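# Put cart's water bottle behind milk on third shelf

## Task

Pick up the water bottle that sits on the cart and set it standing on the third shelf of the supply shelving (the lowest shelf counts as the first), directly behind the milk bottle on that shelf, meaning deeper in from the shelf's front edge. All other items on that shelf must still be on it at the end, each upright and none resting on another. Open the gripper, release the bottle and move the robot away. The bottle must not tip over or be left leaning, and it has to stay put without the robot supporting it; otherwise the goal is not met.

## Robot and tools

ROBOT. TidyBot++: one mobile base (0.54 m long, 0.50 m wide, 0.38 m tall) on four driven casters, carrying a single seven-joint arm with a two-finger gripper. The shoulder sits 0.12 m ahead of the base centre, 0.68 m above the floor. Cameras: base_camera (fixed on the base, looking forward and down) and wrist_camera (fisheye on the hand, looking along the fingers). The arm begins folded with the hand pointing down; folded, the hand reaches up to 0.08 m past the base front and the elbow up to 1.15 m high.

FRAMES. Base frame: origin on the floor below the base centre, x forward, y left, z up. hand_pose is reported in it, at the point between the finger pads; its z axis runs out along the fingers, its y axis is the closing direction. Odometry frame: where the base frame was at the scene's start. base_odometry only counts wheel rotation, so slip shows as travel and drift of a few cm and degrees builds up. Heading is positive leftward, -3.142 to 3.142. base_tilt is in degrees, positive when leaning forward or right; each reading can be about 1 degree off.

execute_actions(actions, cameras). actions is a list holding one action or none (empty list = just report state and images). An action may contain:
- base: exactly one relative move from where the base last measured itself: {"translate_m": d} straight ahead, metres, forward positive, -2 to 2; {"strafe_m": d} sideways, metres, left positive, -2 to 2; {"rotate_rad": d} turn in place, radians, counter-clockwise from above positive, -6.3 to 6.3. These are offsets, not positions.
- joints: absolute joint targets by name, radians, in a single dict: joint_1_rad (any angle; vertical axis turning the whole arm, positive clockwise from above, opposite to rotate_rad), joint_2_rad (shoulder, -2.249 to 2.249), joint_3_rad (any angle; upper-arm roll, near 3.14 at start), joint_4_rad (elbow, -2.579 to 2.579), joint_5_rad (any angle; forearm roll), joint_6_rad (wrist, -2.099 to 2.099), joint_7_rad (any angle; hand roll; hand down, positive is counter-clockwise from above, 1.57 opens fingers toward left/right), gripper_pos (0 fully open to 1 fully closed; pad gap about 85 x (1 - gripper_pos) mm). Any-angle joints go the short way, so send steps under half a turn. Done tolerance is ±0.039 for joints 1-4, ±0.056 for 5-7, ±0.03 for the gripper.
- speeds: optional caps for this action only: translate_m and strafe_m 0.05 to 0.5 m/s, rotate_rad 0.1 to 1.57 rad/s (top of range is default). A base move needing over 8.667 s is refused; no action runs past 15 s.
cameras: list of "base_camera", "wrist_camera" or "all"; omitted/null means all, [] means none. Unknown keys or out-of-range values refuse the whole call and nothing moves.

ARM GEOMETRY. With joint_1_rad 0, joint_3_rad 3.14, joint_5_rad 0 the arm moves in the base's x-z plane. Angles from vertical (forward positive): upper arm (0.42 m) = j2; forearm (0.31 m) = j2 - j4; hand (0.31 m to hand point) = j2 - j4 - j6. Forward reach from shoulder = sum of length*sin(angle); height = sum of length*cos(angle). A downward hand reaches at most about 0.94 m above the floor, only near the base. Joints 1-4 move up to 1.39 rad/s, 5-7 up to 1.22 rad/s.

OTHER TOOLS. wait(seconds 0 to 10): commands nothing, returns state and images. zoom_image(camera, region [x0, y0, x1, y1] in pixels of that camera's latest image, at most 504x504): closer view. read_manual(section="licences"): licence text only. finished_scene(scene): ends the current scene irreversibly and reports success; call only when the bottle is placed, released and the robot has backed off. Answering with no tool call ends everything.

RESULTS. joint_positions, hand_pose, base_odometry, base_tilt, motor_effort (percent of maximum, signed toward higher joint values, bracketed peak of last action; offsets and noise present). base_status/joint_status per motion: "done"; "off_target" (stopped short, may still push); "contact_stop" or "time_out" (target dropped, holds where it stopped); "not_followed" after "joint command not followed" with a "cause:" line, meaning a self-collision check withheld all arm targets (gripper still acts, targets may be retried on later actions). Gripper at 1 reading "done" means empty; "off_target" means it is holding something. on_its_own lists motions you did not command. A base "done" can still mean it stalled against something. Omitted joints keep their old targets. Once a stop is reported, remaining calls in that reply are skipped.

ACCURACY. Friction and load sag leave the hand a cm or two off (more when stretched out or carrying). To correct, send each joint its last command plus (desired minus read). Never command a held-load joint to its current reading: it sinks further. Trust camera images over hand_pose.

HAZARDS. Avoid: dropping or knocking over bottles; driving while the arm is caught on something high (roughly 0.8 m up) which can tip the robot; pushing sideways on a raised hand; ramming the arm into shelves or the base ("ARM HIT"; no check prevents arm-base contact). Torque sensors fault above 104.5 N m (joints 1-4) or 51.3 N m (5-7), warnings at 56.7 and 29.4; a fault freezes arm and gripper for 10 s. Holding loads warms motors: MOTOR HOT from 60 °C, OVER-TEMPERATURE FAULT at 75 °C with the arm sagging and "limit_stop_at_motor_heat" in joint_status, so avoid long holds and long thinking while gripping. Loose objects may occasionally be nudged by outside pushes. Keep robot motion time short.

Each tool is called after ">>>" as name(argument=value, ...) on one line, values as JSON.

## Session

>>> execute_actions(actions=[])

Scene clock: 0.00 s.
base_odometry: x=+0.000 y=+0.000 heading=+0.000 (m, m, rad; odometry frame)
base_tilt: forward=-0.2 right=+0.4 (deg)
base_status: not commanded
joint_positions: joint_1_rad=+0.004 joint_2_rad=-0.339 joint_3_rad=+3.156 joint_4_rad=-2.520 joint_5_rad=+0.000 joint_6_rad=-0.845 joint_7_rad=+1.549 gripper_pos=+0.000
joint_status: not commanded
motor_effort: joint_1_rad=-1 joint_2_rad=-2 joint_3_rad=+0 joint_4_rad=+15 joint_5_rad=-1 joint_6_rad=+1 joint_7_rad=+0 (%)
hand_pose: x=+0.2728 y=-0.0010 z=+0.5894 quat_wxyz=(-0.003, +0.998, -0.020, +0.058) (m; base frame)
pictures: base_camera, wrist_camera
Images, in order (width x height): base_camera 644x364, wrist_camera 644x476.

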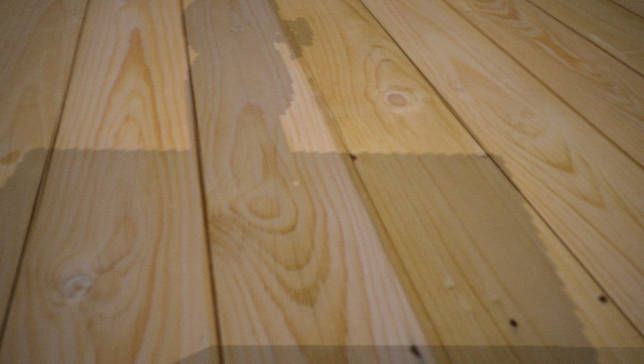

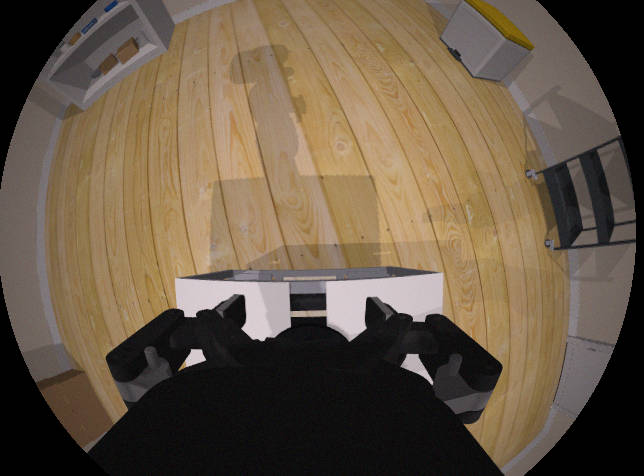

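>>> execute_actions(actions=[{"base":{"rotate_rad":-1.3},"joints":{"joint_6_rad":0.4}}])

Scene clock: 3.07 s.
base_odometry: x=+0.000 y=+0.000 heading=-1.300 (m, m, rad; odometry frame)
base_tilt: forward=-0.2 right=+0.4 (deg)
base_status: done
joint_positions: joint_1_rad=+0.004 joint_2_rad=-0.339 joint_3_rad=+3.156 joint_4_rad=-2.519 joint_5_rad=+0.000 joint_6_rad=+0.392 joint_7_rad=+1.549 gripper_pos=+0.000
joint_status: all done
motor_effort: joint_1_rad=-1(0) joint_2_rad=-8(8) joint_3_rad=+0(1) joint_4_rad=+19(20) joint_5_rad=-1(0) joint_6_rad=+8(8) joint_7_rad=+0(0) (%)
hand_pose: x=+0.5410 y=-0.0070 z=+0.8320 quat_wxyz=(-0.003, +0.779, -0.017, +0.626) (m; base frame)
pictures: base_camera, wrist_camera
camera_calibration (this result's frames):
wrist_camera: T_world_to_cam=[[-0.0634711, -0.997983, -0.00116349, 0.0188333], [-0.220236, 0.015144, -0.975329, 0.987295], [0.973379, -0.061649, -0.220753, -0.205118], [0, 0, 0, 1]] pos_world=[0.418291, -0.00880152, 0.917679]
Images, in order (width x height): base_camera 644x364, wrist_camera 644x476.

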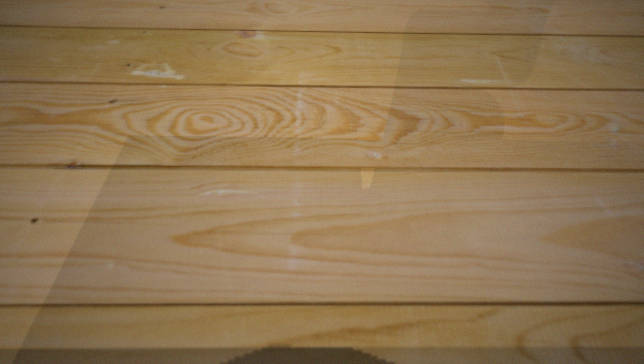

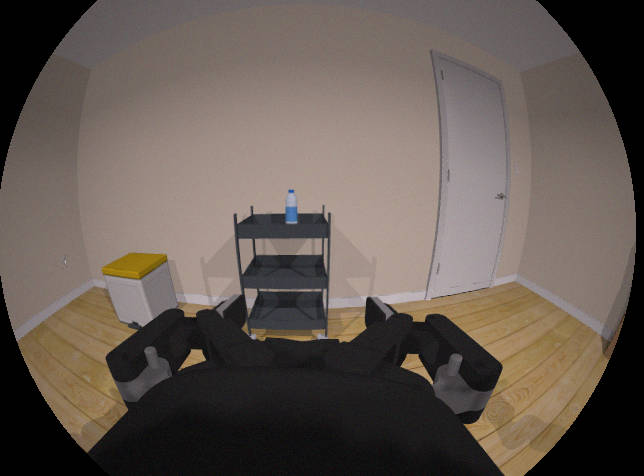

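>>> execute_actions(actions=[{"joints":{"joint_1_rad":-0.1,"joint_2_rad":0.6,"joint_4_rad":-1.6,"joint_6_rad":0.63}}], cameras=["wrist_camera"])

Scene clock: 7.10 s.
base_odometry: x=+0.000 y=+0.000 heading=-1.299 (m, m, rad; odometry frame)
base_tilt: forward=-0.1 right=+0.4 (deg)
base_status: not commanded
joint_positions: joint_1_rad=-0.086 joint_2_rad=+0.593 joint_3_rad=+3.156 joint_4_rad=-1.615 joint_5_rad=+0.000 joint_6_rad=+0.599 joint_7_rad=+1.549 gripper_pos=+0.000
joint_status: all done
motor_effort: joint_1_rad=-1(0) joint_2_rad=-45(46) joint_3_rad=-1(1) joint_4_rad=+19(20) joint_5_rad=-1(0) joint_6_rad=+8(9) joint_7_rad=+0(0) (%)
hand_pose: x=+0.9157 y=+0.0613 z=+0.8319 quat_wxyz=(-0.030, +0.720, +0.021, +0.693) (m; base frame)
pictures: wrist_camera
camera_calibration (this result's frames):
wrist_camera: T_world_to_cam=[[0.0282044, -0.999595, 0.00390594, 0.0227587], [-0.0432057, -0.00512291, -0.999053, 0.92756], [0.998668, 0.028009, -0.0433326, -0.741939], [0, 0, 0, 1]] pos_world=[0.780384, 0.0482822, 0.894443]
Images, in order (width x height): wrist_camera 644x476.

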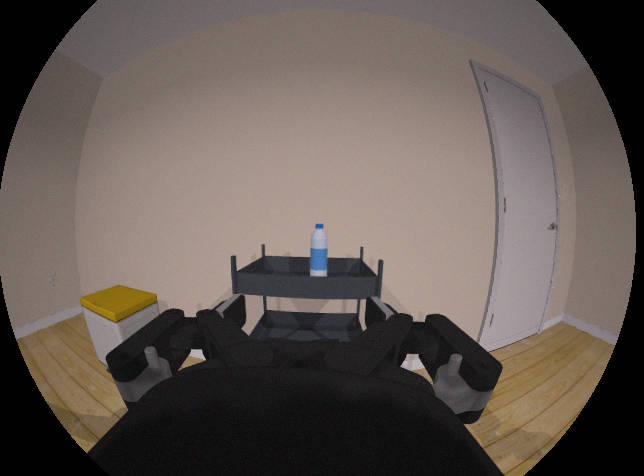

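>>> execute_actions(actions=[{"base":{"translate_m":0.3}}], cameras=["wrist_camera"])

Scene clock: 10.60 s.
base_odometry: x=+0.080 y=-0.289 heading=-1.300 (m, m, rad; odometry frame)
base_tilt: forward=-0.1 right=+0.4 (deg)
base_status: done
joint_positions: joint_1_rad=-0.088 joint_2_rad=+0.596 joint_3_rad=+3.156 joint_4_rad=-1.609 joint_5_rad=+0.000 joint_6_rad=+0.601 joint_7_rad=+1.549 gripper_pos=+0.000
joint_status: not commanded
motor_effort: joint_1_rad=-1(0) joint_2_rad=-45(48) joint_3_rad=-1(1) joint_4_rad=+19(21) joint_5_rad=-1(1) joint_6_rad=+8(8) joint_7_rad=+0(1) (%)
hand_pose: x=+0.9172 y=+0.0630 z=+0.8333 quat_wxyz=(-0.031, +0.718, +0.022, +0.695) (m; base frame)
pictures: wrist_camera
camera_calibration (this result's frames):
wrist_camera: T_world_to_cam=[[0.0302059, -0.999537, 0.00372015, 0.0227428], [-0.0382672, -0.00487554, -0.999256, 0.924687], [0.998811, 0.0300411, -0.0383968, -0.74778], [0, 0, 0, 1]] pos_world=[0.781589, 0.0497047, 0.895202]
Images, in order (width x height): wrist_camera 644x476.

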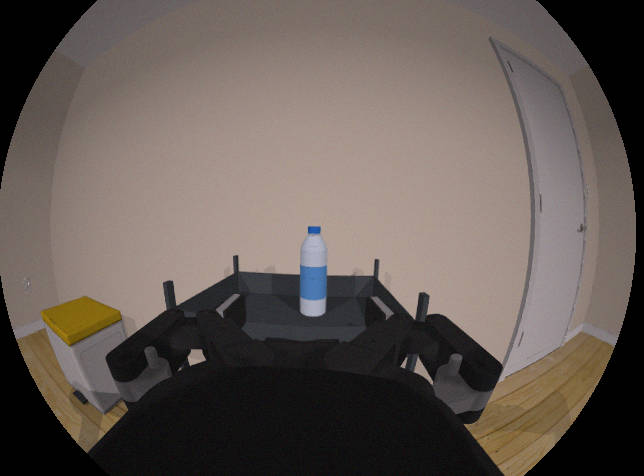

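>>> execute_actions(actions=[{"base":{"translate_m":0.2}}], cameras=["wrist_camera"])

Scene clock: 12.97 s.
base_odometry: x=+0.133 y=-0.482 heading=-1.301 (m, m, rad; odometry frame)
base_tilt: forward=-0.1 right=+0.4 (deg)
base_status: done
joint_positions: joint_1_rad=-0.088 joint_2_rad=+0.598 joint_3_rad=+3.156 joint_4_rad=-1.607 joint_5_rad=+0.000 joint_6_rad=+0.602 joint_7_rad=+1.549 gripper_pos=+0.000
joint_status: not commanded
motor_effort: joint_1_rad=-1(1) joint_2_rad=-45(49) joint_3_rad=-1(1) joint_4_rad=+19(20) joint_5_rad=+0(1) joint_6_rad=+8(9) joint_7_rad=+0(0) (%)
hand_pose: x=+0.9179 y=+0.0636 z=+0.8327 quat_wxyz=(-0.031, +0.718, +0.022, +0.695) (m; base frame)
pictures: wrist_camera
camera_calibration (this result's frames):
wrist_camera: T_world_to_cam=[[0.0308484, -0.999517, 0.00374078, 0.0226846], [-0.0380835, -0.00491521, -0.999262, 0.923983], [0.998798, 0.0306832, -0.0382167, -0.748716], [0, 0, 0, 1]] pos_world=[0.782305, 0.0501882, 0.894604]
Images, in order (width x height): wrist_camera 644x476.

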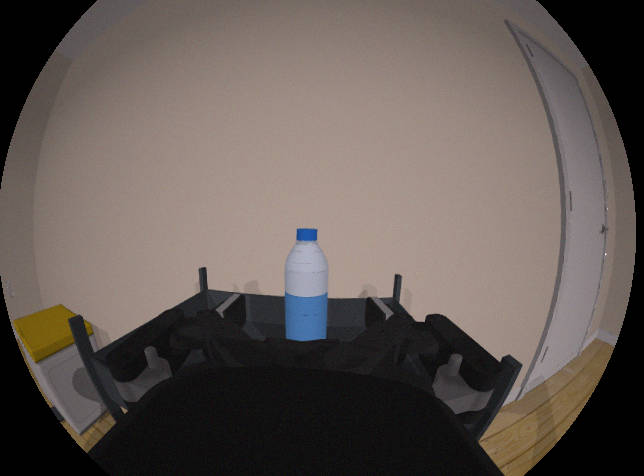

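>>> execute_actions(actions=[{"base":{"translate_m":0.04}}], cameras=[])

>>> execute_actions(actions=[{"joints":{"gripper_pos":1}}], cameras=["wrist_camera"])

Scene clock: 14.70 s.
base_odometry: x=+0.144 y=-0.521 heading=-1.301 (m, m, rad; odometry frame)
base_tilt: forward=-0.1 right=+0.4 (deg)
base_status: done
joint_positions: joint_1_rad=-0.089 joint_2_rad=+0.600 joint_3_rad=+3.156 joint_4_rad=-1.606 joint_5_rad=+0.000 joint_6_rad=+0.602 joint_7_rad=+1.549 gripper_pos=+0.000
joint_status: not commanded
motor_effort: joint_1_rad=-1(1) joint_2_rad=-45(49) joint_3_rad=-1(0) joint_4_rad=+20(20) joint_5_rad=-1(1) joint_6_rad=+8(9) joint_7_rad=+0(0) (%)
hand_pose: x=+0.9183 y=+0.0640 z=+0.8321 quat_wxyz=(-0.031, +0.718, +0.023, +0.695) (m; base frame)
pictures: none
No camera images: the call's "cameras" was empty. Leave "cameras" out to get every camera's image.

Scene clock: 15.80 s.
base_odometry: x=+0.144 y=-0.521 heading=-1.301 (m, m, rad; odometry frame)
base_tilt: forward=-0.1 right=+0.4 (deg)
base_status: not commanded
joint_positions: joint_1_rad=-0.089 joint_2_rad=+0.600 joint_3_rad=+3.156 joint_4_rad=-1.606 joint_5_rad=+0.000 joint_6_rad=+0.602 joint_7_rad=+1.549 gripper_pos=+0.999
joint_status: all done
motor_effort: joint_1_rad=-1(2) joint_2_rad=-45(46) joint_3_rad=-1(1) joint_4_rad=+20(20) joint_5_rad=-1(1) joint_6_rad=+8(8) joint_7_rad=+0(0) (%)
hand_pose: x=+0.9183 y=+0.0640 z=+0.8321 quat_wxyz=(-0.031, +0.718, +0.023, +0.695) (m; base frame)
pictures: wrist_camera
camera_calibration (this result's frames):
wrist_camera: T_world_to_cam=[[0.0313189, -0.999502, 0.00377523, 0.0226203], [-0.0384411, -0.00497881, -0.999248, 0.923736], [0.99877, 0.0311503, -0.0385778, -0.74884], [0, 0, 0, 1]] pos_world=[0.78272, 0.0505347, 0.894067]
Images, in order (width x height): wrist_camera 644x476.

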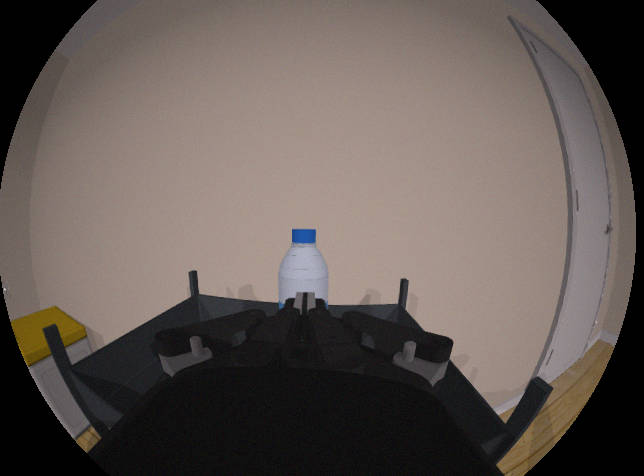

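>>> execute_actions(actions=[{"joints":{"gripper_pos":0}}], cameras=[])

>>> execute_actions(actions=[{"base":{"translate_m":0.07}}], cameras=[])

>>> execute_actions(actions=[{"joints":{"gripper_pos":1}}], cameras=["wrist_camera"])

Scene clock: 18.13 s.
base_odometry: x=+0.144 y=-0.521 heading=-1.301 (m, m, rad; odometry frame)
base_tilt: forward=-0.1 right=+0.4 (deg)
base_status: not commanded
joint_positions: joint_1_rad=-0.089 joint_2_rad=+0.600 joint_3_rad=+3.156 joint_4_rad=-1.606 joint_5_rad=+0.000 joint_6_rad=+0.602 joint_7_rad=+1.549 gripper_pos=+0.000
joint_status: all done
motor_effort: joint_1_rad=-1(1) joint_2_rad=-45(45) joint_3_rad=-1(1) joint_4_rad=+19(20) joint_5_rad=-1(1) joint_6_rad=+8(8) joint_7_rad=+0(0) (%)
hand_pose: x=+0.9183 y=+0.0640 z=+0.8321 quat_wxyz=(-0.031, +0.718, +0.023, +0.695) (m; base frame)
pictures: none
No camera images: the call's "cameras" was empty. Leave "cameras" out to get every camera's image.

Scene clock: 19.27 s.
base_odometry: x=+0.163 y=-0.588 heading=-1.302 (m, m, rad; odometry frame)
base_tilt: forward=-0.1 right=+0.4 (deg)
base_status: done
joint_positions: joint_1_rad=-0.089 joint_2_rad=+0.601 joint_3_rad=+3.156 joint_4_rad=-1.605 joint_5_rad=+0.000 joint_6_rad=+0.602 joint_7_rad=+1.549 gripper_pos=+0.000
joint_status: not commanded
motor_effort: joint_1_rad=+0(1) joint_2_rad=-45(49) joint_3_rad=-1(2) joint_4_rad=+19(20) joint_5_rad=+0(2) joint_6_rad=+8(9) joint_7_rad=+0(0) (%)
hand_pose: x=+0.9185 y=+0.0643 z=+0.8320 quat_wxyz=(-0.031, +0.718, +0.023, +0.695) (m; base frame)
pictures: none
No camera images: the call's "cameras" was empty. Leave "cameras" out to get every camera's image.

Scene clock: 20.37 s.
base_odometry: x=+0.163 y=-0.588 heading=-1.302 (m, m, rad; odometry frame)
base_tilt: forward=-0.1 right=+0.4 (deg)
base_status: not commanded
joint_positions: joint_1_rad=-0.089 joint_2_rad=+0.601 joint_3_rad=+3.156 joint_4_rad=-1.605 joint_5_rad=+0.000 joint_6_rad=+0.602 joint_7_rad=+1.549 gripper_pos=+0.999
joint_status: all done
motor_effort: joint_1_rad=+0(0) joint_2_rad=-45(45) joint_3_rad=-1(1) joint_4_rad=+20(20) joint_5_rad=-1(1) joint_6_rad=+8(8) joint_7_rad=+0(0) (%)
hand_pose: x=+0.9185 y=+0.0643 z=+0.8320 quat_wxyz=(-0.031, +0.718, +0.023, +0.695) (m; base frame)
pictures: wrist_camera
camera_calibration (this result's frames):
wrist_camera: T_world_to_cam=[[0.0316667, -0.999491, 0.00377517, 0.0225876], [-0.0382849, -0.00498725, -0.999254, 0.92351], [0.998765, 0.0314985, -0.0384233, -0.749168], [0, 0, 0, 1]] pos_world=[0.782884, 0.0507796, 0.893951]
Images, in order (width x height): wrist_camera 644x476.

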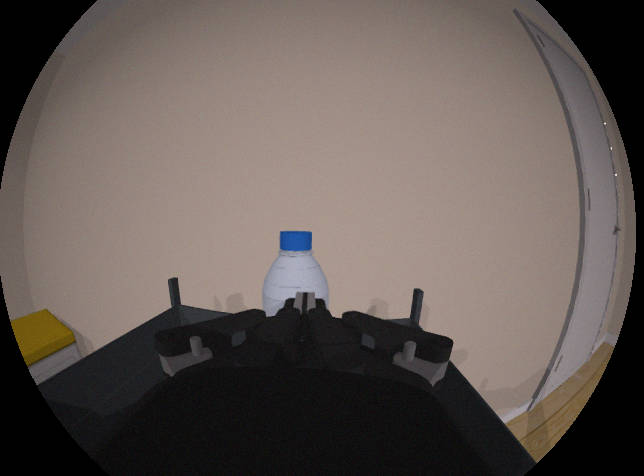

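>>> execute_actions(actions=[{"joints":{"gripper_pos":0,"joint_2_rad":0.67,"joint_6_rad":0.70}}], cameras=[])

>>> execute_actions(actions=[{"base":{"translate_m":0.06}}], cameras=[])

>>> execute_actions(actions=[{"joints":{"gripper_pos":1}}], cameras=["wrist_camera"])

Scene clock: 23.10 s.
base_odometry: x=+0.163 y=-0.588 heading=-1.302 (m, m, rad; odometry frame)
base_tilt: forward=-0.1 right=+0.4 (deg)
base_status: not commanded
joint_positions: joint_1_rad=-0.089 joint_2_rad=+0.662 joint_3_rad=+3.156 joint_4_rad=-1.605 joint_5_rad=+0.000 joint_6_rad=+0.671 joint_7_rad=+1.549 gripper_pos=+0.000
joint_status: all done
motor_effort: joint_1_rad=-1(1) joint_2_rad=-47(49) joint_3_rad=-1(1) joint_4_rad=+19(20) joint_5_rad=-1(1) joint_6_rad=+8(9) joint_7_rad=+0(0) (%)
hand_pose: x=+0.9274 y=+0.0653 z=+0.8042 quat_wxyz=(-0.031, +0.716, +0.023, +0.697) (m; base frame)
pictures: none
No camera images: the call's "cameras" was empty. Leave "cameras" out to get every camera's image.

Scene clock: 24.17 s.
base_odometry: x=+0.178 y=-0.646 heading=-1.303 (m, m, rad; odometry frame)
base_tilt: forward=-0.1 right=+0.4 (deg)
base_status: done
joint_positions: joint_1_rad=-0.093 joint_2_rad=+0.662 joint_3_rad=+3.156 joint_4_rad=-1.605 joint_5_rad=+0.000 joint_6_rad=+0.671 joint_7_rad=+1.549 gripper_pos=+0.000
joint_status: not commanded
motor_effort: joint_1_rad=+0(1) joint_2_rad=-47(49) joint_3_rad=+0(0) joint_4_rad=+19(20) joint_5_rad=-1(1) joint_6_rad=+8(9) joint_7_rad=+0(0) (%)
hand_pose: x=+0.9274 y=+0.0682 z=+0.8042 quat_wxyz=(-0.033, +0.715, +0.024, +0.698) (m; base frame)
pictures: none
No camera images: the call's "cameras" was empty. Leave "cameras" out to get every camera's image.

Scene clock: 25.27 s.
base_odometry: x=+0.178 y=-0.646 heading=-1.303 (m, m, rad; odometry frame)
base_tilt: forward=-0.1 right=+0.4 (deg)
base_status: not commanded
joint_positions: joint_1_rad=-0.095 joint_2_rad=+0.662 joint_3_rad=+3.156 joint_4_rad=-1.605 joint_5_rad=+0.000 joint_6_rad=+0.674 joint_7_rad=+1.549 gripper_pos=+0.308
joint_status: gripper_pos off_target (ended at +0.308, target +1.000)
motor_effort: joint_1_rad=+0(1) joint_2_rad=-45(47) joint_3_rad=+1(1) joint_4_rad=+19(19) joint_5_rad=-1(1) joint_6_rad=+8(9) joint_7_rad=+0(0) (%)
hand_pose: x=+0.9273 y=+0.0703 z=+0.8053 quat_wxyz=(-0.034, +0.714, +0.025, +0.699) (m; base frame)
pictures: wrist_camera
camera_calibration (this result's frames):
wrist_camera: T_world_to_cam=[[0.0384004, -0.999254, 0.00398815, 0.021955], [-0.0267017, -0.00501578, -0.999631, 0.886675], [0.998906, 0.0382797, -0.0268744, -0.769074], [0, 0, 0, 1]] pos_world=[0.791065, 0.0558259, 0.865592]
Images, in order (width x height): wrist_camera 644x476.

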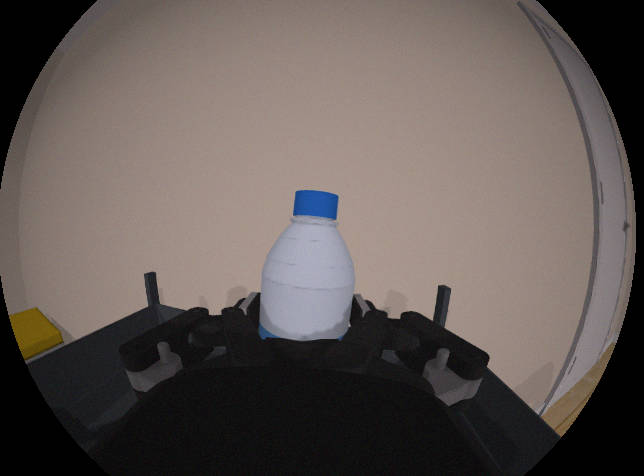

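Grasped. Lift, back up, turn toward shelf.

>>> execute_actions(actions=[{"joints":{"joint_1_rad":0,"joint_2_rad":0.5,"joint_6_rad":0.53}}], cameras=[])

>>> execute_actions(actions=[{"base":{"translate_m":-0.5}}], cameras=[])

>>> execute_actions(actions=[{"base":{"rotate_rad":2.0}}])

Scene clock: 27.47 s.
base_odometry: x=+0.178 y=-0.646 heading=-1.303 (m, m, rad; odometry frame)
base_tilt: forward=-0.1 right=+0.4 (deg)
base_status: not commanded
joint_positions: joint_1_rad=+0.003 joint_2_rad=+0.548 joint_3_rad=+3.158 joint_4_rad=-1.619 joint_5_rad=+0.000 joint_6_rad=+0.532 joint_7_rad=+1.549 gripper_pos=+0.308
joint_status: joint_2_rad off_target (ended at +0.548, target +0.500); the others done
motor_effort: joint_1_rad=+0(2) joint_2_rad=-51(56) joint_3_rad=+0(3) joint_4_rad=+25(25) joint_5_rad=-1(1) joint_6_rad=+12(13) joint_7_rad=+0(0) (%)
hand_pose: x=+0.9090 y=-0.0104 z=+0.8442 quat_wxyz=(+0.001, +0.730, -0.011, +0.684) (m; base frame)
pictures: none
No camera images: the call's "cameras" was empty. Leave "cameras" out to get every camera's image.

Scene clock: 29.97 s.
base_odometry: x=+0.046 y=-0.164 heading=-1.304 (m, m, rad; odometry frame)
base_tilt: forward=-0.1 right=+0.4 (deg)
base_status: done
joint_positions: joint_1_rad=+0.001 joint_2_rad=+0.541 joint_3_rad=+3.158 joint_4_rad=-1.631 joint_5_rad=+0.000 joint_6_rad=+0.526 joint_7_rad=+1.549 gripper_pos=+0.316
joint_status: not commanded
motor_effort: joint_1_rad=-1(5) joint_2_rad=-51(56) joint_3_rad=-1(3) joint_4_rad=+25(27) joint_5_rad=-1(2) joint_6_rad=+13(14) joint_7_rad=+0(0) (%)
hand_pose: x=+0.9055 y=-0.0094 z=+0.8411 quat_wxyz=(+0.001, +0.733, -0.011, +0.680) (m; base frame)
pictures: none
No camera images: the call's "cameras" was empty. Leave "cameras" out to get every camera's image.

Scene clock: 32.90 s.
base_odometry: x=+0.046 y=-0.164 heading=+0.696 (m, m, rad; odometry frame)
base_tilt: forward=-0.1 right=+0.4 (deg)
base_status: done
joint_positions: joint_1_rad=-0.004 joint_2_rad=+0.542 joint_3_rad=+3.150 joint_4_rad=-1.630 joint_5_rad=+0.000 joint_6_rad=+0.526 joint_7_rad=+1.549 gripper_pos=+0.316
joint_status: not commanded
motor_effort: joint_1_rad=-1(5) joint_2_rad=-52(55) joint_3_rad=-1(4) joint_4_rad=+25(26) joint_5_rad=-1(2) joint_6_rad=+13(13) joint_7_rad=+0(0) (%)
hand_pose: x=+0.9058 y=-0.0010 z=+0.8412 quat_wxyz=(-0.005, +0.733, -0.008, +0.680) (m; base frame)
pictures: base_camera, wrist_camera
camera_calibration (this result's frames):
wrist_camera: T_world_to_cam=[[-0.049326, -0.998781, 0.00183189, 0.0327179], [-0.0803725, 0.0021411, -0.996763, 0.967931], [0.995544, -0.0493135, -0.0803802, -0.695932], [0, 0, 0, 1]] pos_world=[0.772239, -0.00371325, 0.908798]
Images, in order (width x height): base_camera 644x364, wrist_camera 644x476.

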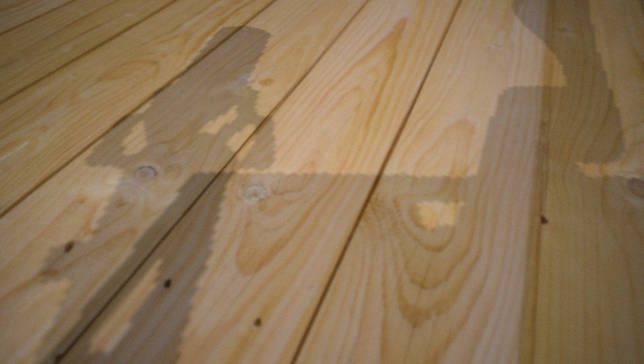

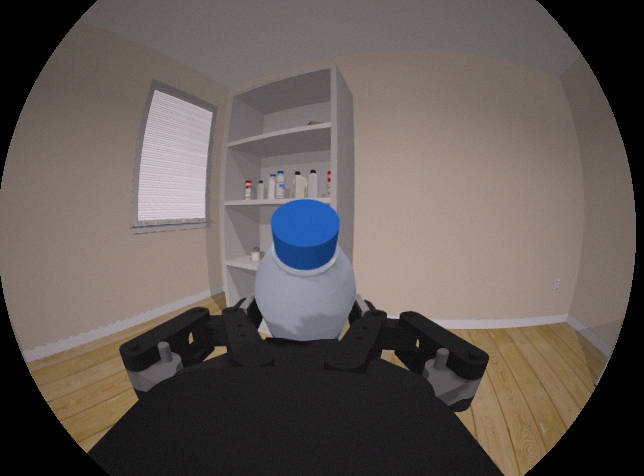

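>>> zoom_image(camera="wrist_camera", region=[200, 60, 380, 300])

Region (200, 60, 380, 300) of wrist_camera's 644x476 image, scaled by 2.100; it fills the left 378 columns of this view, and the rest is white.

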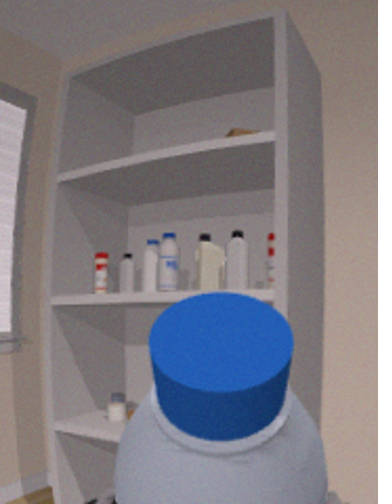

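>>> execute_actions(actions=[{"joints":{"joint_2_rad":0.1,"joint_4_rad":-0.7,"joint_6_rad":-1.47}}], cameras=["wrist_camera"])

Scene clock: 39.73 s.
base_odometry: x=+0.046 y=-0.164 heading=+0.696 (m, m, rad; odometry frame)
base_tilt: forward=-0.1 right=+0.4 (deg)
base_status: not commanded
joint_positions: joint_1_rad=-0.004 joint_2_rad=+0.123 joint_3_rad=+3.150 joint_4_rad=-0.728 joint_5_rad=+0.000 joint_6_rad=-1.466 joint_7_rad=+1.549 gripper_pos=+0.316
joint_status: all done
motor_effort: joint_1_rad=-1(1) joint_2_rad=-30(55) joint_3_rad=+0(1) joint_4_rad=+21(28) joint_5_rad=-1(0) joint_6_rad=+9(13) joint_7_rad=+0(0) (%)
hand_pose: x=+0.6356 y=-0.0008 z=+1.0950 quat_wxyz=(-0.003, +0.916, -0.012, +0.400) (m; base frame)
pictures: wrist_camera
camera_calibration (this result's frames):
wrist_camera: T_world_to_cam=[[-0.0424207, -0.998727, 0.0273095, -0.0132455], [-0.683396, 0.00906593, -0.729992, 1.29032], [0.728815, -0.0496299, -0.68291, 0.4228], [0, 0, 0, 1]] pos_world=[0.573097, -0.00394307, 1.23102]
Images, in order (width x height): wrist_camera 644x476.

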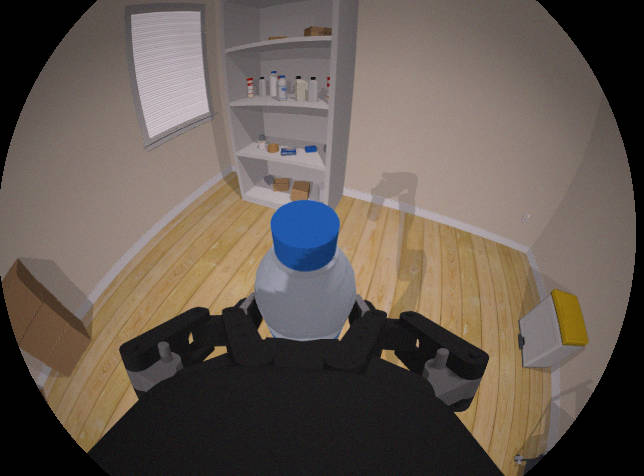

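>>> execute_actions(actions=[{"base":{"rotate_rad":0.15}}], cameras=[])

>>> execute_actions(actions=[{"base":{"translate_m":0.6}}])

Scene clock: 42.10 s.
base_odometry: x=+0.046 y=-0.164 heading=+0.845 (m, m, rad; odometry frame)
base_tilt: forward=-0.1 right=+0.4 (deg)
base_status: done
joint_positions: joint_1_rad=-0.005 joint_2_rad=+0.123 joint_3_rad=+3.151 joint_4_rad=-0.728 joint_5_rad=+0.000 joint_6_rad=-1.466 joint_7_rad=+1.549 gripper_pos=+0.316
joint_status: not commanded
motor_effort: joint_1_rad=-2(2) joint_2_rad=-30(30) joint_3_rad=-1(2) joint_4_rad=+22(22) joint_5_rad=-1(2) joint_6_rad=+9(10) joint_7_rad=+0(0) (%)
hand_pose: x=+0.6356 y=-0.0004 z=+1.0950 quat_wxyz=(-0.003, +0.916, -0.012, +0.400) (m; base frame)
pictures: none
No camera images: the call's "cameras" was empty. Leave "cameras" out to get every camera's image.

Scene clock: 44.70 s.
base_odometry: x=+0.444 y=+0.285 heading=+0.846 (m, m, rad; odometry frame)
base_tilt: forward=-0.1 right=+0.4 (deg)
base_status: done
joint_positions: joint_1_rad=-0.005 joint_2_rad=+0.127 joint_3_rad=+3.151 joint_4_rad=-0.728 joint_5_rad=+0.000 joint_6_rad=-1.468 joint_7_rad=+1.549 gripper_pos=+0.316
joint_status: not commanded
motor_effort: joint_1_rad=-1(1) joint_2_rad=-31(33) joint_3_rad=+0(1) joint_4_rad=+22(23) joint_5_rad=+0(1) joint_6_rad=+10(11) joint_7_rad=+0(0) (%)
hand_pose: x=+0.6370 y=-0.0004 z=+1.0925 quat_wxyz=(-0.003, +0.917, -0.012, +0.398) (m; base frame)
pictures: base_camera, wrist_camera
camera_calibration (this result's frames):
wrist_camera: T_world_to_cam=[[-0.0414258, -0.998759, 0.0276325, -0.0136314], [-0.687595, 0.0084322, -0.726045, 1.28781], [0.724911, -0.049077, -0.687092, 0.427118], [0, 0, 0, 1]] pos_world=[0.575303, -0.00351188, 1.22885]
Images, in order (width x height): base_camera 644x364, wrist_camera 644x476.

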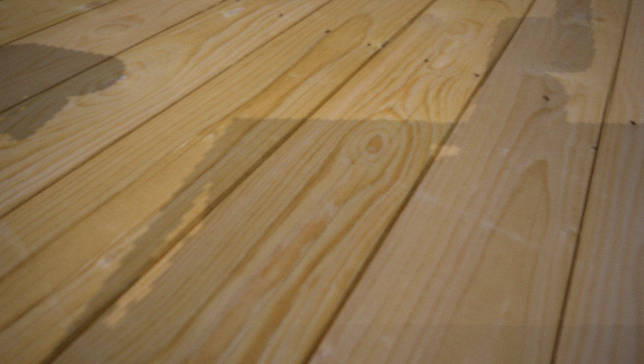

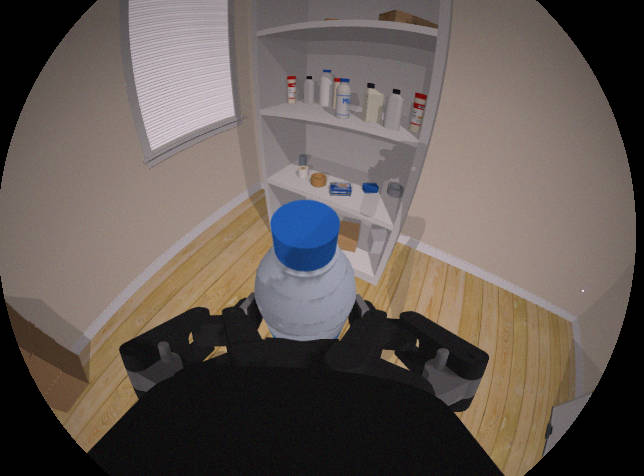

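>>> zoom_image(camera="wrist_camera", region=[240, 0, 460, 200])

Region (240, 0, 460, 200) of wrist_camera's 644x476 image, scaled by 2.291; it fills the top 458 rows of this view, and the rest is white.

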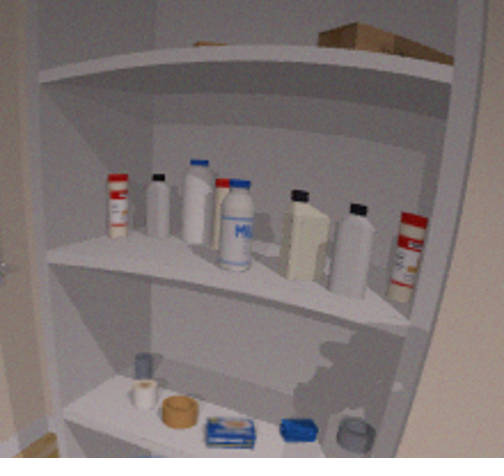

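>>> execute_actions(actions=[{"base":{"strafe_m":0.45}}], cameras=[])

>>> execute_actions(actions=[{"base":{"rotate_rad":-0.5}}], cameras=["wrist_camera"])

Scene clock: 51.30 s.
base_odometry: x=+0.107 y=+0.584 heading=+0.846 (m, m, rad; odometry frame)
base_tilt: forward=-0.1 right=+0.4 (deg)
base_status: done
joint_positions: joint_1_rad=-0.007 joint_2_rad=+0.127 joint_3_rad=+3.151 joint_4_rad=-0.728 joint_5_rad=+0.000 joint_6_rad=-1.468 joint_7_rad=+1.549 gripper_pos=+0.316
joint_status: not commanded
motor_effort: joint_1_rad=+0(2) joint_2_rad=-30(30) joint_3_rad=+0(2) joint_4_rad=+22(21) joint_5_rad=+0(2) joint_6_rad=+9(9) joint_7_rad=+0(0) (%)
hand_pose: x=+0.6370 y=+0.0005 z=+1.0925 quat_wxyz=(-0.003, +0.917, -0.011, +0.398) (m; base frame)
pictures: none
No camera images: the call's "cameras" was empty. Leave "cameras" out to get every camera's image.

Scene clock: 52.80 s.
base_odometry: x=+0.107 y=+0.584 heading=+0.346 (m, m, rad; odometry frame)
base_tilt: forward=-0.1 right=+0.4 (deg)
base_status: done
joint_positions: joint_1_rad=+0.007 joint_2_rad=+0.127 joint_3_rad=+3.161 joint_4_rad=-0.728 joint_5_rad=+0.000 joint_6_rad=-1.468 joint_7_rad=+1.549 gripper_pos=+0.316
joint_status: not commanded
motor_effort: joint_1_rad=-1(4) joint_2_rad=-30(33) joint_3_rad=-1(3) joint_4_rad=+22(23) joint_5_rad=-1(3) joint_6_rad=+10(10) joint_7_rad=+0(0) (%)
hand_pose: x=+0.6370 y=-0.0110 z=+1.0925 quat_wxyz=(+0.002, +0.917, -0.021, +0.398) (m; base frame)
pictures: wrist_camera
camera_calibration (this result's frames):
wrist_camera: T_world_to_cam=[[-0.0629148, -0.9976, 0.0289054, -0.0119371], [-0.687294, 0.0223081, -0.726037, 1.28783], [0.72365, -0.065545, -0.687048, 0.427169], [0, 0, 0, 1]] pos_world=[0.575244, -0.0126386, 1.22884]
Images, in order (width x height): wrist_camera 644x476.

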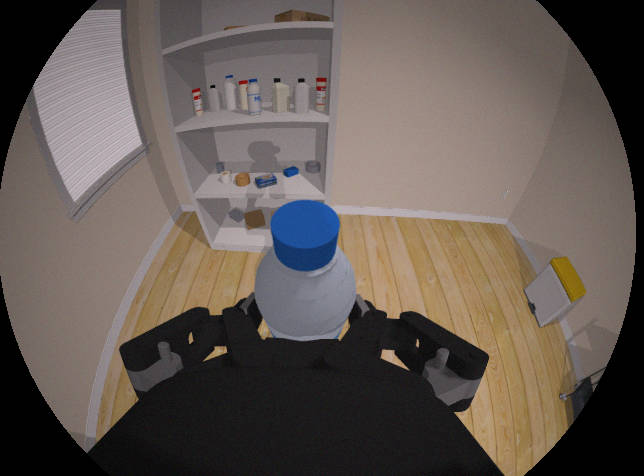

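>>> execute_actions(actions=[{"base":{"rotate_rad":0.25}}], cameras=["wrist_camera"])

Scene clock: 54.87 s.
base_odometry: x=+0.107 y=+0.584 heading=+0.594 (m, m, rad; odometry frame)
base_tilt: forward=-0.1 right=+0.4 (deg)
base_status: done
joint_positions: joint_1_rad=-0.004 joint_2_rad=+0.127 joint_3_rad=+3.153 joint_4_rad=-0.728 joint_5_rad=+0.000 joint_6_rad=-1.468 joint_7_rad=+1.549 gripper_pos=+0.316
joint_status: not commanded
motor_effort: joint_1_rad=-1(2) joint_2_rad=-30(31) joint_3_rad=-1(2) joint_4_rad=+22(22) joint_5_rad=-1(2) joint_6_rad=+9(9) joint_7_rad=+0(0) (%)
hand_pose: x=+0.6370 y=-0.0017 z=+1.0925 quat_wxyz=(-0.002, +0.917, -0.013, +0.398) (m; base frame)
pictures: wrist_camera
camera_calibration (this result's frames):
wrist_camera: T_world_to_cam=[[-0.0442018, -0.998635, 0.0278394, -0.0134424], [-0.687598, 0.010195, -0.72602, 1.28779], [0.724745, -0.0512337, -0.68711, 0.42716], [0, 0, 0, 1]] pos_world=[0.575308, -0.00466814, 1.22884]
Images, in order (width x height): wrist_camera 644x476.

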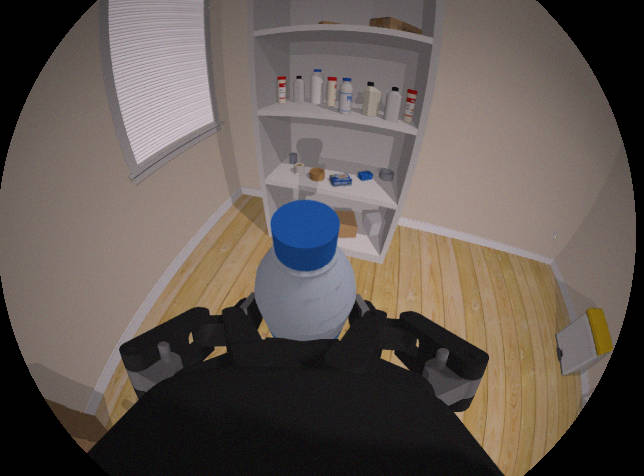

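>>> zoom_image(camera="wrist_camera", region=[240, 0, 460, 200])

Region (240, 0, 460, 200) of wrist_camera's 644x476 image, scaled by 2.291; it fills the top 458 rows of this view, and the rest is white.

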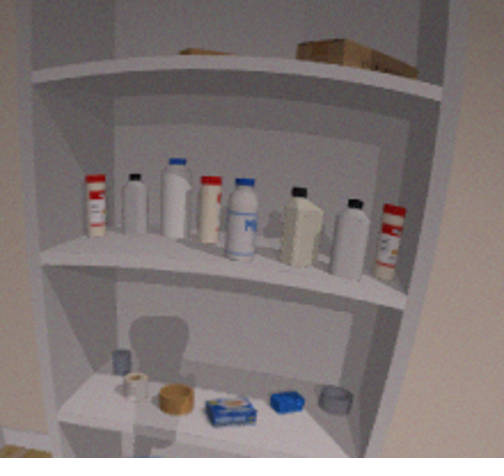

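>>> execute_actions(actions=[{"base":{"translate_m":0.65}}])

Scene clock: 61.40 s.
base_odometry: x=+0.646 y=+0.947 heading=+0.594 (m, m, rad; odometry frame)
base_tilt: forward=-0.1 right=+0.4 (deg)
base_status: done
joint_positions: joint_1_rad=-0.004 joint_2_rad=+0.129 joint_3_rad=+3.153 joint_4_rad=-0.728 joint_5_rad=+0.000 joint_6_rad=-1.469 joint_7_rad=+1.549 gripper_pos=+0.316
joint_status: not commanded
motor_effort: joint_1_rad=-1(2) joint_2_rad=-31(34) joint_3_rad=-1(2) joint_4_rad=+22(23) joint_5_rad=+0(2) joint_6_rad=+9(10) joint_7_rad=+0(0) (%)
hand_pose: x=+0.6377 y=-0.0017 z=+1.0912 quat_wxyz=(-0.002, +0.918, -0.013, +0.396) (m; base frame)
pictures: base_camera, wrist_camera
camera_calibration (this result's frames):
wrist_camera: T_world_to_cam=[[-0.044118, -0.998635, 0.027976, -0.0135744], [-0.689812, 0.0101948, -0.723917, 1.28642], [0.722643, -0.051236, -0.68932, 0.429529], [0, 0, 0, 1]] pos_world=[0.576394, -0.00466336, 1.22772]
Images, in order (width x height): base_camera 644x364, wrist_camera 644x476.

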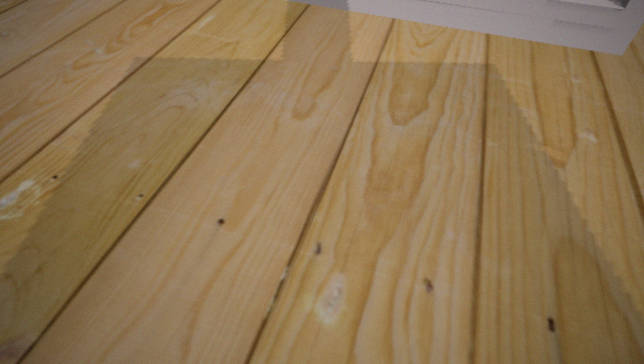

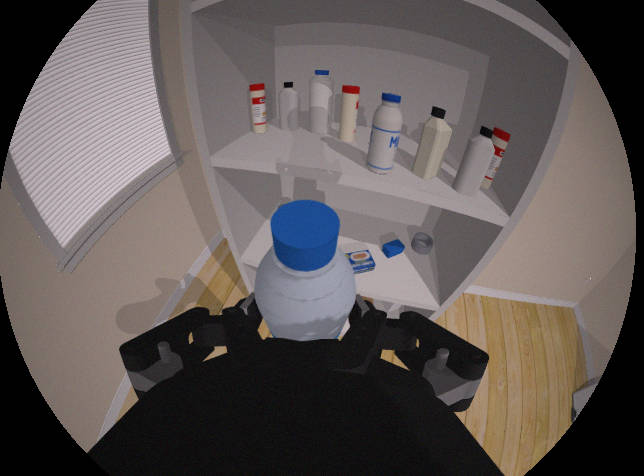

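>>> execute_actions(actions=[{"base":{"strafe_m":-0.2}}], cameras=["wrist_camera"])

Scene clock: 65.63 s.
base_odometry: x=+0.758 y=+0.781 heading=+0.594 (m, m, rad; odometry frame)
base_tilt: forward=-0.1 right=+0.4 (deg)
base_status: done
joint_positions: joint_1_rad=+0.003 joint_2_rad=+0.129 joint_3_rad=+3.156 joint_4_rad=-0.728 joint_5_rad=+0.000 joint_6_rad=-1.469 joint_7_rad=+1.549 gripper_pos=+0.316
joint_status: not commanded
motor_effort: joint_1_rad=-1(2) joint_2_rad=-30(31) joint_3_rad=-1(3) joint_4_rad=+21(22) joint_5_rad=-1(2) joint_6_rad=+9(9) joint_7_rad=+0(0) (%)
hand_pose: x=+0.6377 y=-0.0066 z=+1.0912 quat_wxyz=(+0.000, +0.918, -0.017, +0.396) (m; base frame)
pictures: wrist_camera
camera_calibration (this result's frames):
wrist_camera: T_world_to_cam=[[-0.0538968, -0.998143, 0.0283739, -0.0126807], [-0.689692, 0.0166629, -0.723912, 1.28642], [0.722095, -0.0585857, -0.689309, 0.429568], [0, 0, 0, 1]] pos_world=[0.576362, -0.00892617, 1.22772]
Images, in order (width x height): wrist_camera 644x476.

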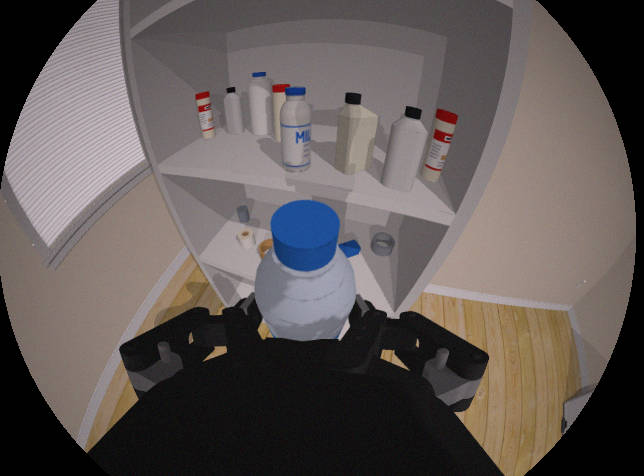

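>>> execute_actions(actions=[{"joints":{"joint_2_rad":0.08,"joint_4_rad":-0.88,"joint_6_rad":-0.59}}], cameras=["wrist_camera"])

Scene clock: 74.83 s.
base_odometry: x=+0.758 y=+0.781 heading=+0.594 (m, m, rad; odometry frame)
base_tilt: forward=-0.1 right=+0.4 (deg)
base_status: not commanded
joint_positions: joint_1_rad=+0.003 joint_2_rad=+0.126 joint_3_rad=+3.156 joint_4_rad=-0.899 joint_5_rad=+0.000 joint_6_rad=-0.632 joint_7_rad=+1.549 gripper_pos=+0.316
joint_status: joint_2_rad off_target (ended at +0.126, target +0.080); the others done
motor_effort: joint_1_rad=+0(1) joint_2_rad=-35(36) joint_3_rad=-1(1) joint_4_rad=+26(27) joint_5_rad=-1(1) joint_6_rad=+13(13) joint_7_rad=-1(0) (%)
hand_pose: x=+0.7506 y=-0.0083 z=+1.2360 quat_wxyz=(-0.001, +0.737, -0.014, +0.676) (m; base frame)
pictures: wrist_camera
camera_calibration (this result's frames):
wrist_camera: T_world_to_cam=[[-0.0623357, -0.998055, -0.000447194, 0.0296026], [-0.0908498, 0.00612043, -0.995846, 1.35571], [0.993912, -0.0620361, -0.0910546, -0.495756], [0, 0, 0, 1]] pos_world=[0.61775, -0.00950735, 1.30495]
Images, in order (width x height): wrist_camera 644x476.

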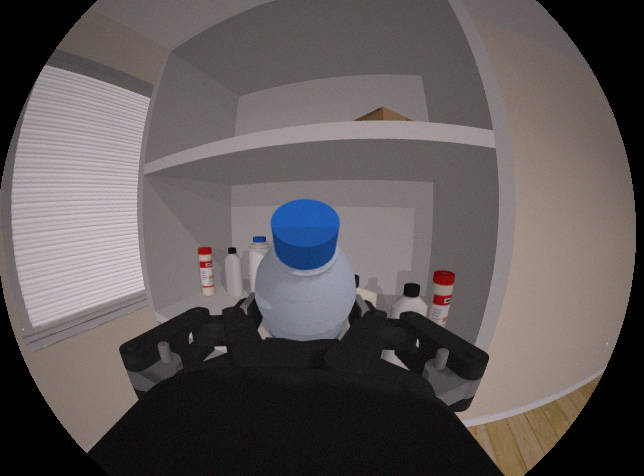

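>>> execute_actions(actions=[{"base":{"strafe_m":0.035},"joints":{"joint_2_rad":0.04,"joint_4_rad":-0.72,"joint_6_rad":-0.75}}], cameras=[])

>>> execute_actions(actions=[{"base":{"translate_m":0.3},"speeds":{"translate_m":0.15}}])

Scene clock: 82.33 s.
base_odometry: x=+0.739 y=+0.810 heading=+0.594 (m, m, rad; odometry frame)
base_tilt: forward=-0.1 right=+0.4 (deg)
base_status: done
joint_positions: joint_1_rad=-0.004 joint_2_rad=+0.073 joint_3_rad=+3.153 joint_4_rad=-0.755 joint_5_rad=+0.000 joint_6_rad=-0.750 joint_7_rad=+1.549 gripper_pos=+0.316
joint_status: all done
motor_effort: joint_1_rad=-1(1) joint_2_rad=-30(39) joint_3_rad=-1(2) joint_4_rad=+24(28) joint_5_rad=-1(0) joint_6_rad=+13(13) joint_7_rad=+0(1) (%)
hand_pose: x=+0.6924 y=-0.0027 z=+1.3120 quat_wxyz=(-0.005, +0.710, -0.010, +0.705) (m; base frame)
pictures: none
No camera images: the call's "cameras" was empty. Leave "cameras" out to get every camera's image.

Scene clock: 85.03 s.
base_odometry: x=+0.988 y=+0.978 heading=+0.594 (m, m, rad; odometry frame)
base_tilt: forward=-0.1 right=+0.4 (deg)
base_status: done
joint_positions: joint_1_rad=-0.004 joint_2_rad=+0.075 joint_3_rad=+3.153 joint_4_rad=-0.754 joint_5_rad=+0.000 joint_6_rad=-0.753 joint_7_rad=+1.549 gripper_pos=+0.316
joint_status: not commanded
motor_effort: joint_1_rad=-1(2) joint_2_rad=-29(34) joint_3_rad=+0(1) joint_4_rad=+24(25) joint_5_rad=+0(0) joint_6_rad=+13(14) joint_7_rad=+0(0) (%)
hand_pose: x=+0.6937 y=-0.0027 z=+1.3102 quat_wxyz=(-0.005, +0.711, -0.010, +0.703) (m; base frame)
pictures: base_camera, wrist_camera
camera_calibration (this result's frames):
wrist_camera: T_world_to_cam=[[-0.0532786, -0.998569, -0.00471271, 0.0309633], [-0.0166502, 0.00560711, -0.999846, 1.3782], [0.998441, -0.0531919, -0.0169251, -0.532327], [0, 0, 0, 1]] pos_world=[0.556094, -0.00512426, 1.36912]
Images, in order (width x height): base_camera 644x364, wrist_camera 644x476.

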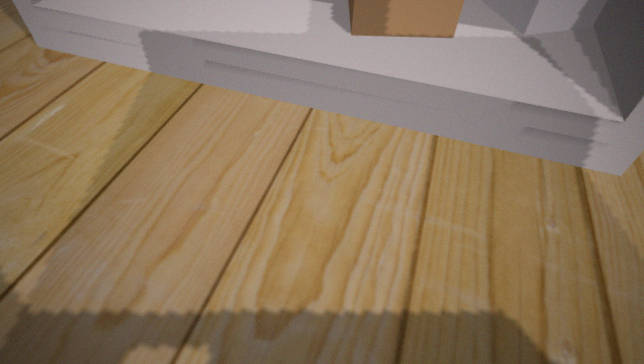

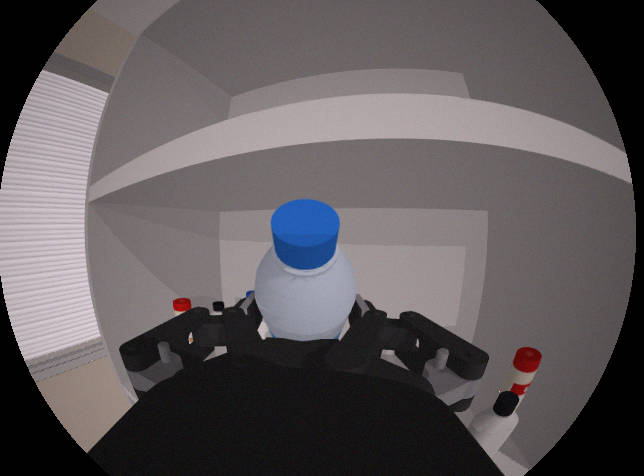

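>>> execute_actions(actions=[{"base":{"translate_m":-0.3}}], cameras=[])

>>> execute_actions(actions=[{"base":{"rotate_rad":-0.35}}], cameras=[])

>>> execute_actions(actions=[{"base":{"strafe_m":0.33}}])

Scene clock: 90.33 s.
base_odometry: x=+0.739 y=+0.810 heading=+0.594 (m, m, rad; odometry frame)
base_tilt: forward=-0.2 right=+0.4 (deg)
base_status: done
joint_positions: joint_1_rad=-0.003 joint_2_rad=+0.064 joint_3_rad=+3.153 joint_4_rad=-0.752 joint_5_rad=+0.000 joint_6_rad=-0.755 joint_7_rad=+1.549 gripper_pos=+0.316
joint_status: not commanded
motor_effort: joint_1_rad=-1(4) joint_2_rad=-30(36) joint_3_rad=+0(3) joint_4_rad=+24(26) joint_5_rad=+0(2) joint_6_rad=+13(14) joint_7_rad=+0(0) (%)
hand_pose: x=+0.6864 y=-0.0030 z=+1.3170 quat_wxyz=(-0.005, +0.707, -0.011, +0.707) (m; base frame)
pictures: none
No camera images: the call's "cameras" was empty. Leave "cameras" out to get every camera's image.

Scene clock: 91.67 s.
base_odometry: x=+0.739 y=+0.810 heading=+0.244 (m, m, rad; odometry frame)
base_tilt: forward=-0.1 right=+0.4 (deg)
base_status: done
joint_positions: joint_1_rad=+0.006 joint_2_rad=+0.064 joint_3_rad=+3.163 joint_4_rad=-0.752 joint_5_rad=+0.000 joint_6_rad=-0.755 joint_7_rad=+1.549 gripper_pos=+0.316
joint_status: not commanded
motor_effort: joint_1_rad=-1(4) joint_2_rad=-29(31) joint_3_rad=+0(4) joint_4_rad=+23(24) joint_5_rad=-1(3) joint_6_rad=+13(13) joint_7_rad=+0(0) (%)
hand_pose: x=+0.6863 y=-0.0134 z=+1.3170 quat_wxyz=(+0.002, +0.707, -0.017, +0.707) (m; base frame)
pictures: none
No camera images: the call's "cameras" was empty. Leave "cameras" out to get every camera's image.

Scene clock: 93.67 s.
base_odometry: x=+0.659 y=+1.131 heading=+0.244 (m, m, rad; odometry frame)
base_tilt: forward=-0.1 right=+0.4 (deg)
base_status: done
joint_positions: joint_1_rad=-0.001 joint_2_rad=+0.064 joint_3_rad=+3.157 joint_4_rad=-0.752 joint_5_rad=+0.000 joint_6_rad=-0.755 joint_7_rad=+1.549 gripper_pos=+0.316
joint_status: not commanded
motor_effort: joint_1_rad=-1(4) joint_2_rad=-29(30) joint_3_rad=-1(3) joint_4_rad=+23(24) joint_5_rad=+0(2) joint_6_rad=+13(13) joint_7_rad=+0(0) (%)
hand_pose: x=+0.6864 y=-0.0065 z=+1.3170 quat_wxyz=(-0.002, +0.707, -0.013, +0.707) (m; base frame)
pictures: base_camera, wrist_camera
camera_calibration (this result's frames):
wrist_camera: T_world_to_cam=[[-0.0600673, -0.998181, -0.00508128, 0.0320134], [-0.00558159, 0.00542627, -0.99997, 1.37747], [0.998179, -0.0600371, -0.00589738, -0.539505], [0, 0, 0, 1]] pos_world=[0.548134, -0.00790963, 1.37441]
Images, in order (width x height): base_camera 644x364, wrist_camera 644x476.

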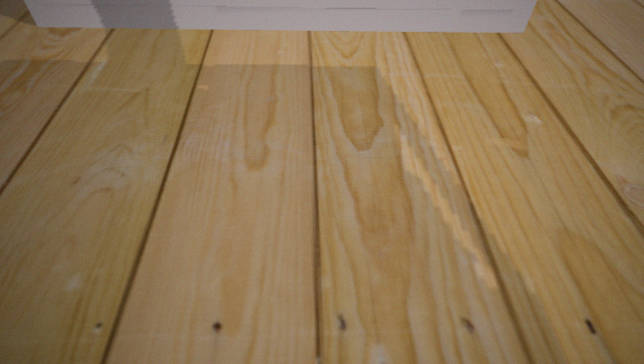

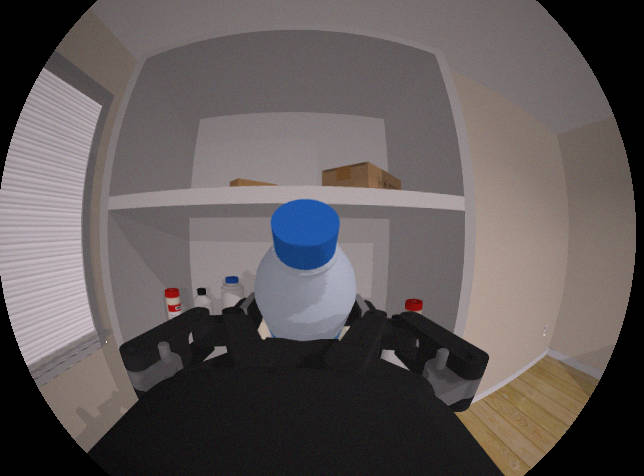

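>>> execute_actions(actions=[{"joints":{"joint_6_rad":-1.47}}], cameras=["wrist_camera"])

Scene clock: 95.47 s.
base_odometry: x=+0.659 y=+1.131 heading=+0.244 (m, m, rad; odometry frame)
base_tilt: forward=-0.2 right=+0.4 (deg)
base_status: not commanded
joint_positions: joint_1_rad=-0.001 joint_2_rad=+0.066 joint_3_rad=+3.157 joint_4_rad=-0.746 joint_5_rad=+0.000 joint_6_rad=-1.492 joint_7_rad=+1.549 gripper_pos=+0.316
joint_status: all done
motor_effort: joint_1_rad=+0(1) joint_2_rad=-27(31) joint_3_rad=+0(0) joint_4_rad=+21(24) joint_5_rad=-1(1) joint_6_rad=+9(13) joint_7_rad=+0(0) (%)
hand_pose: x=+0.6062 y=-0.0055 z=+1.1098 quat_wxyz=(-0.001, +0.913, -0.017, +0.407) (m; base frame)
pictures: wrist_camera
camera_calibration (this result's frames):
wrist_camera: T_world_to_cam=[[-0.0525791, -0.998259, 0.0267442, -0.0127294], [-0.672992, 0.0156357, -0.739484, 1.2853], [0.737778, -0.05688, -0.672643, 0.437176], [0, 0, 0, 1]] pos_world=[0.541792, -0.00793723, 1.24487]
Images, in order (width x height): wrist_camera 644x476.

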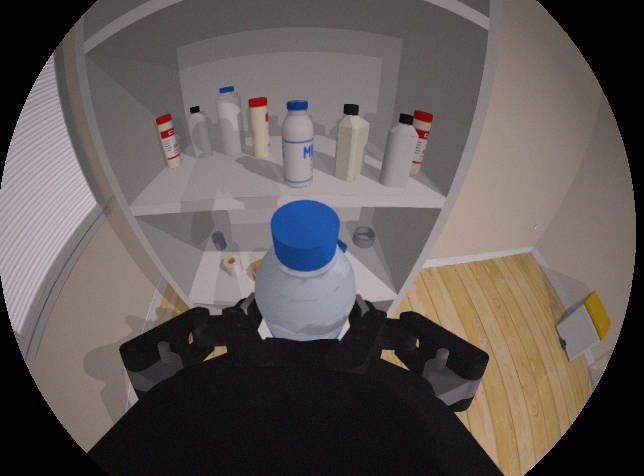

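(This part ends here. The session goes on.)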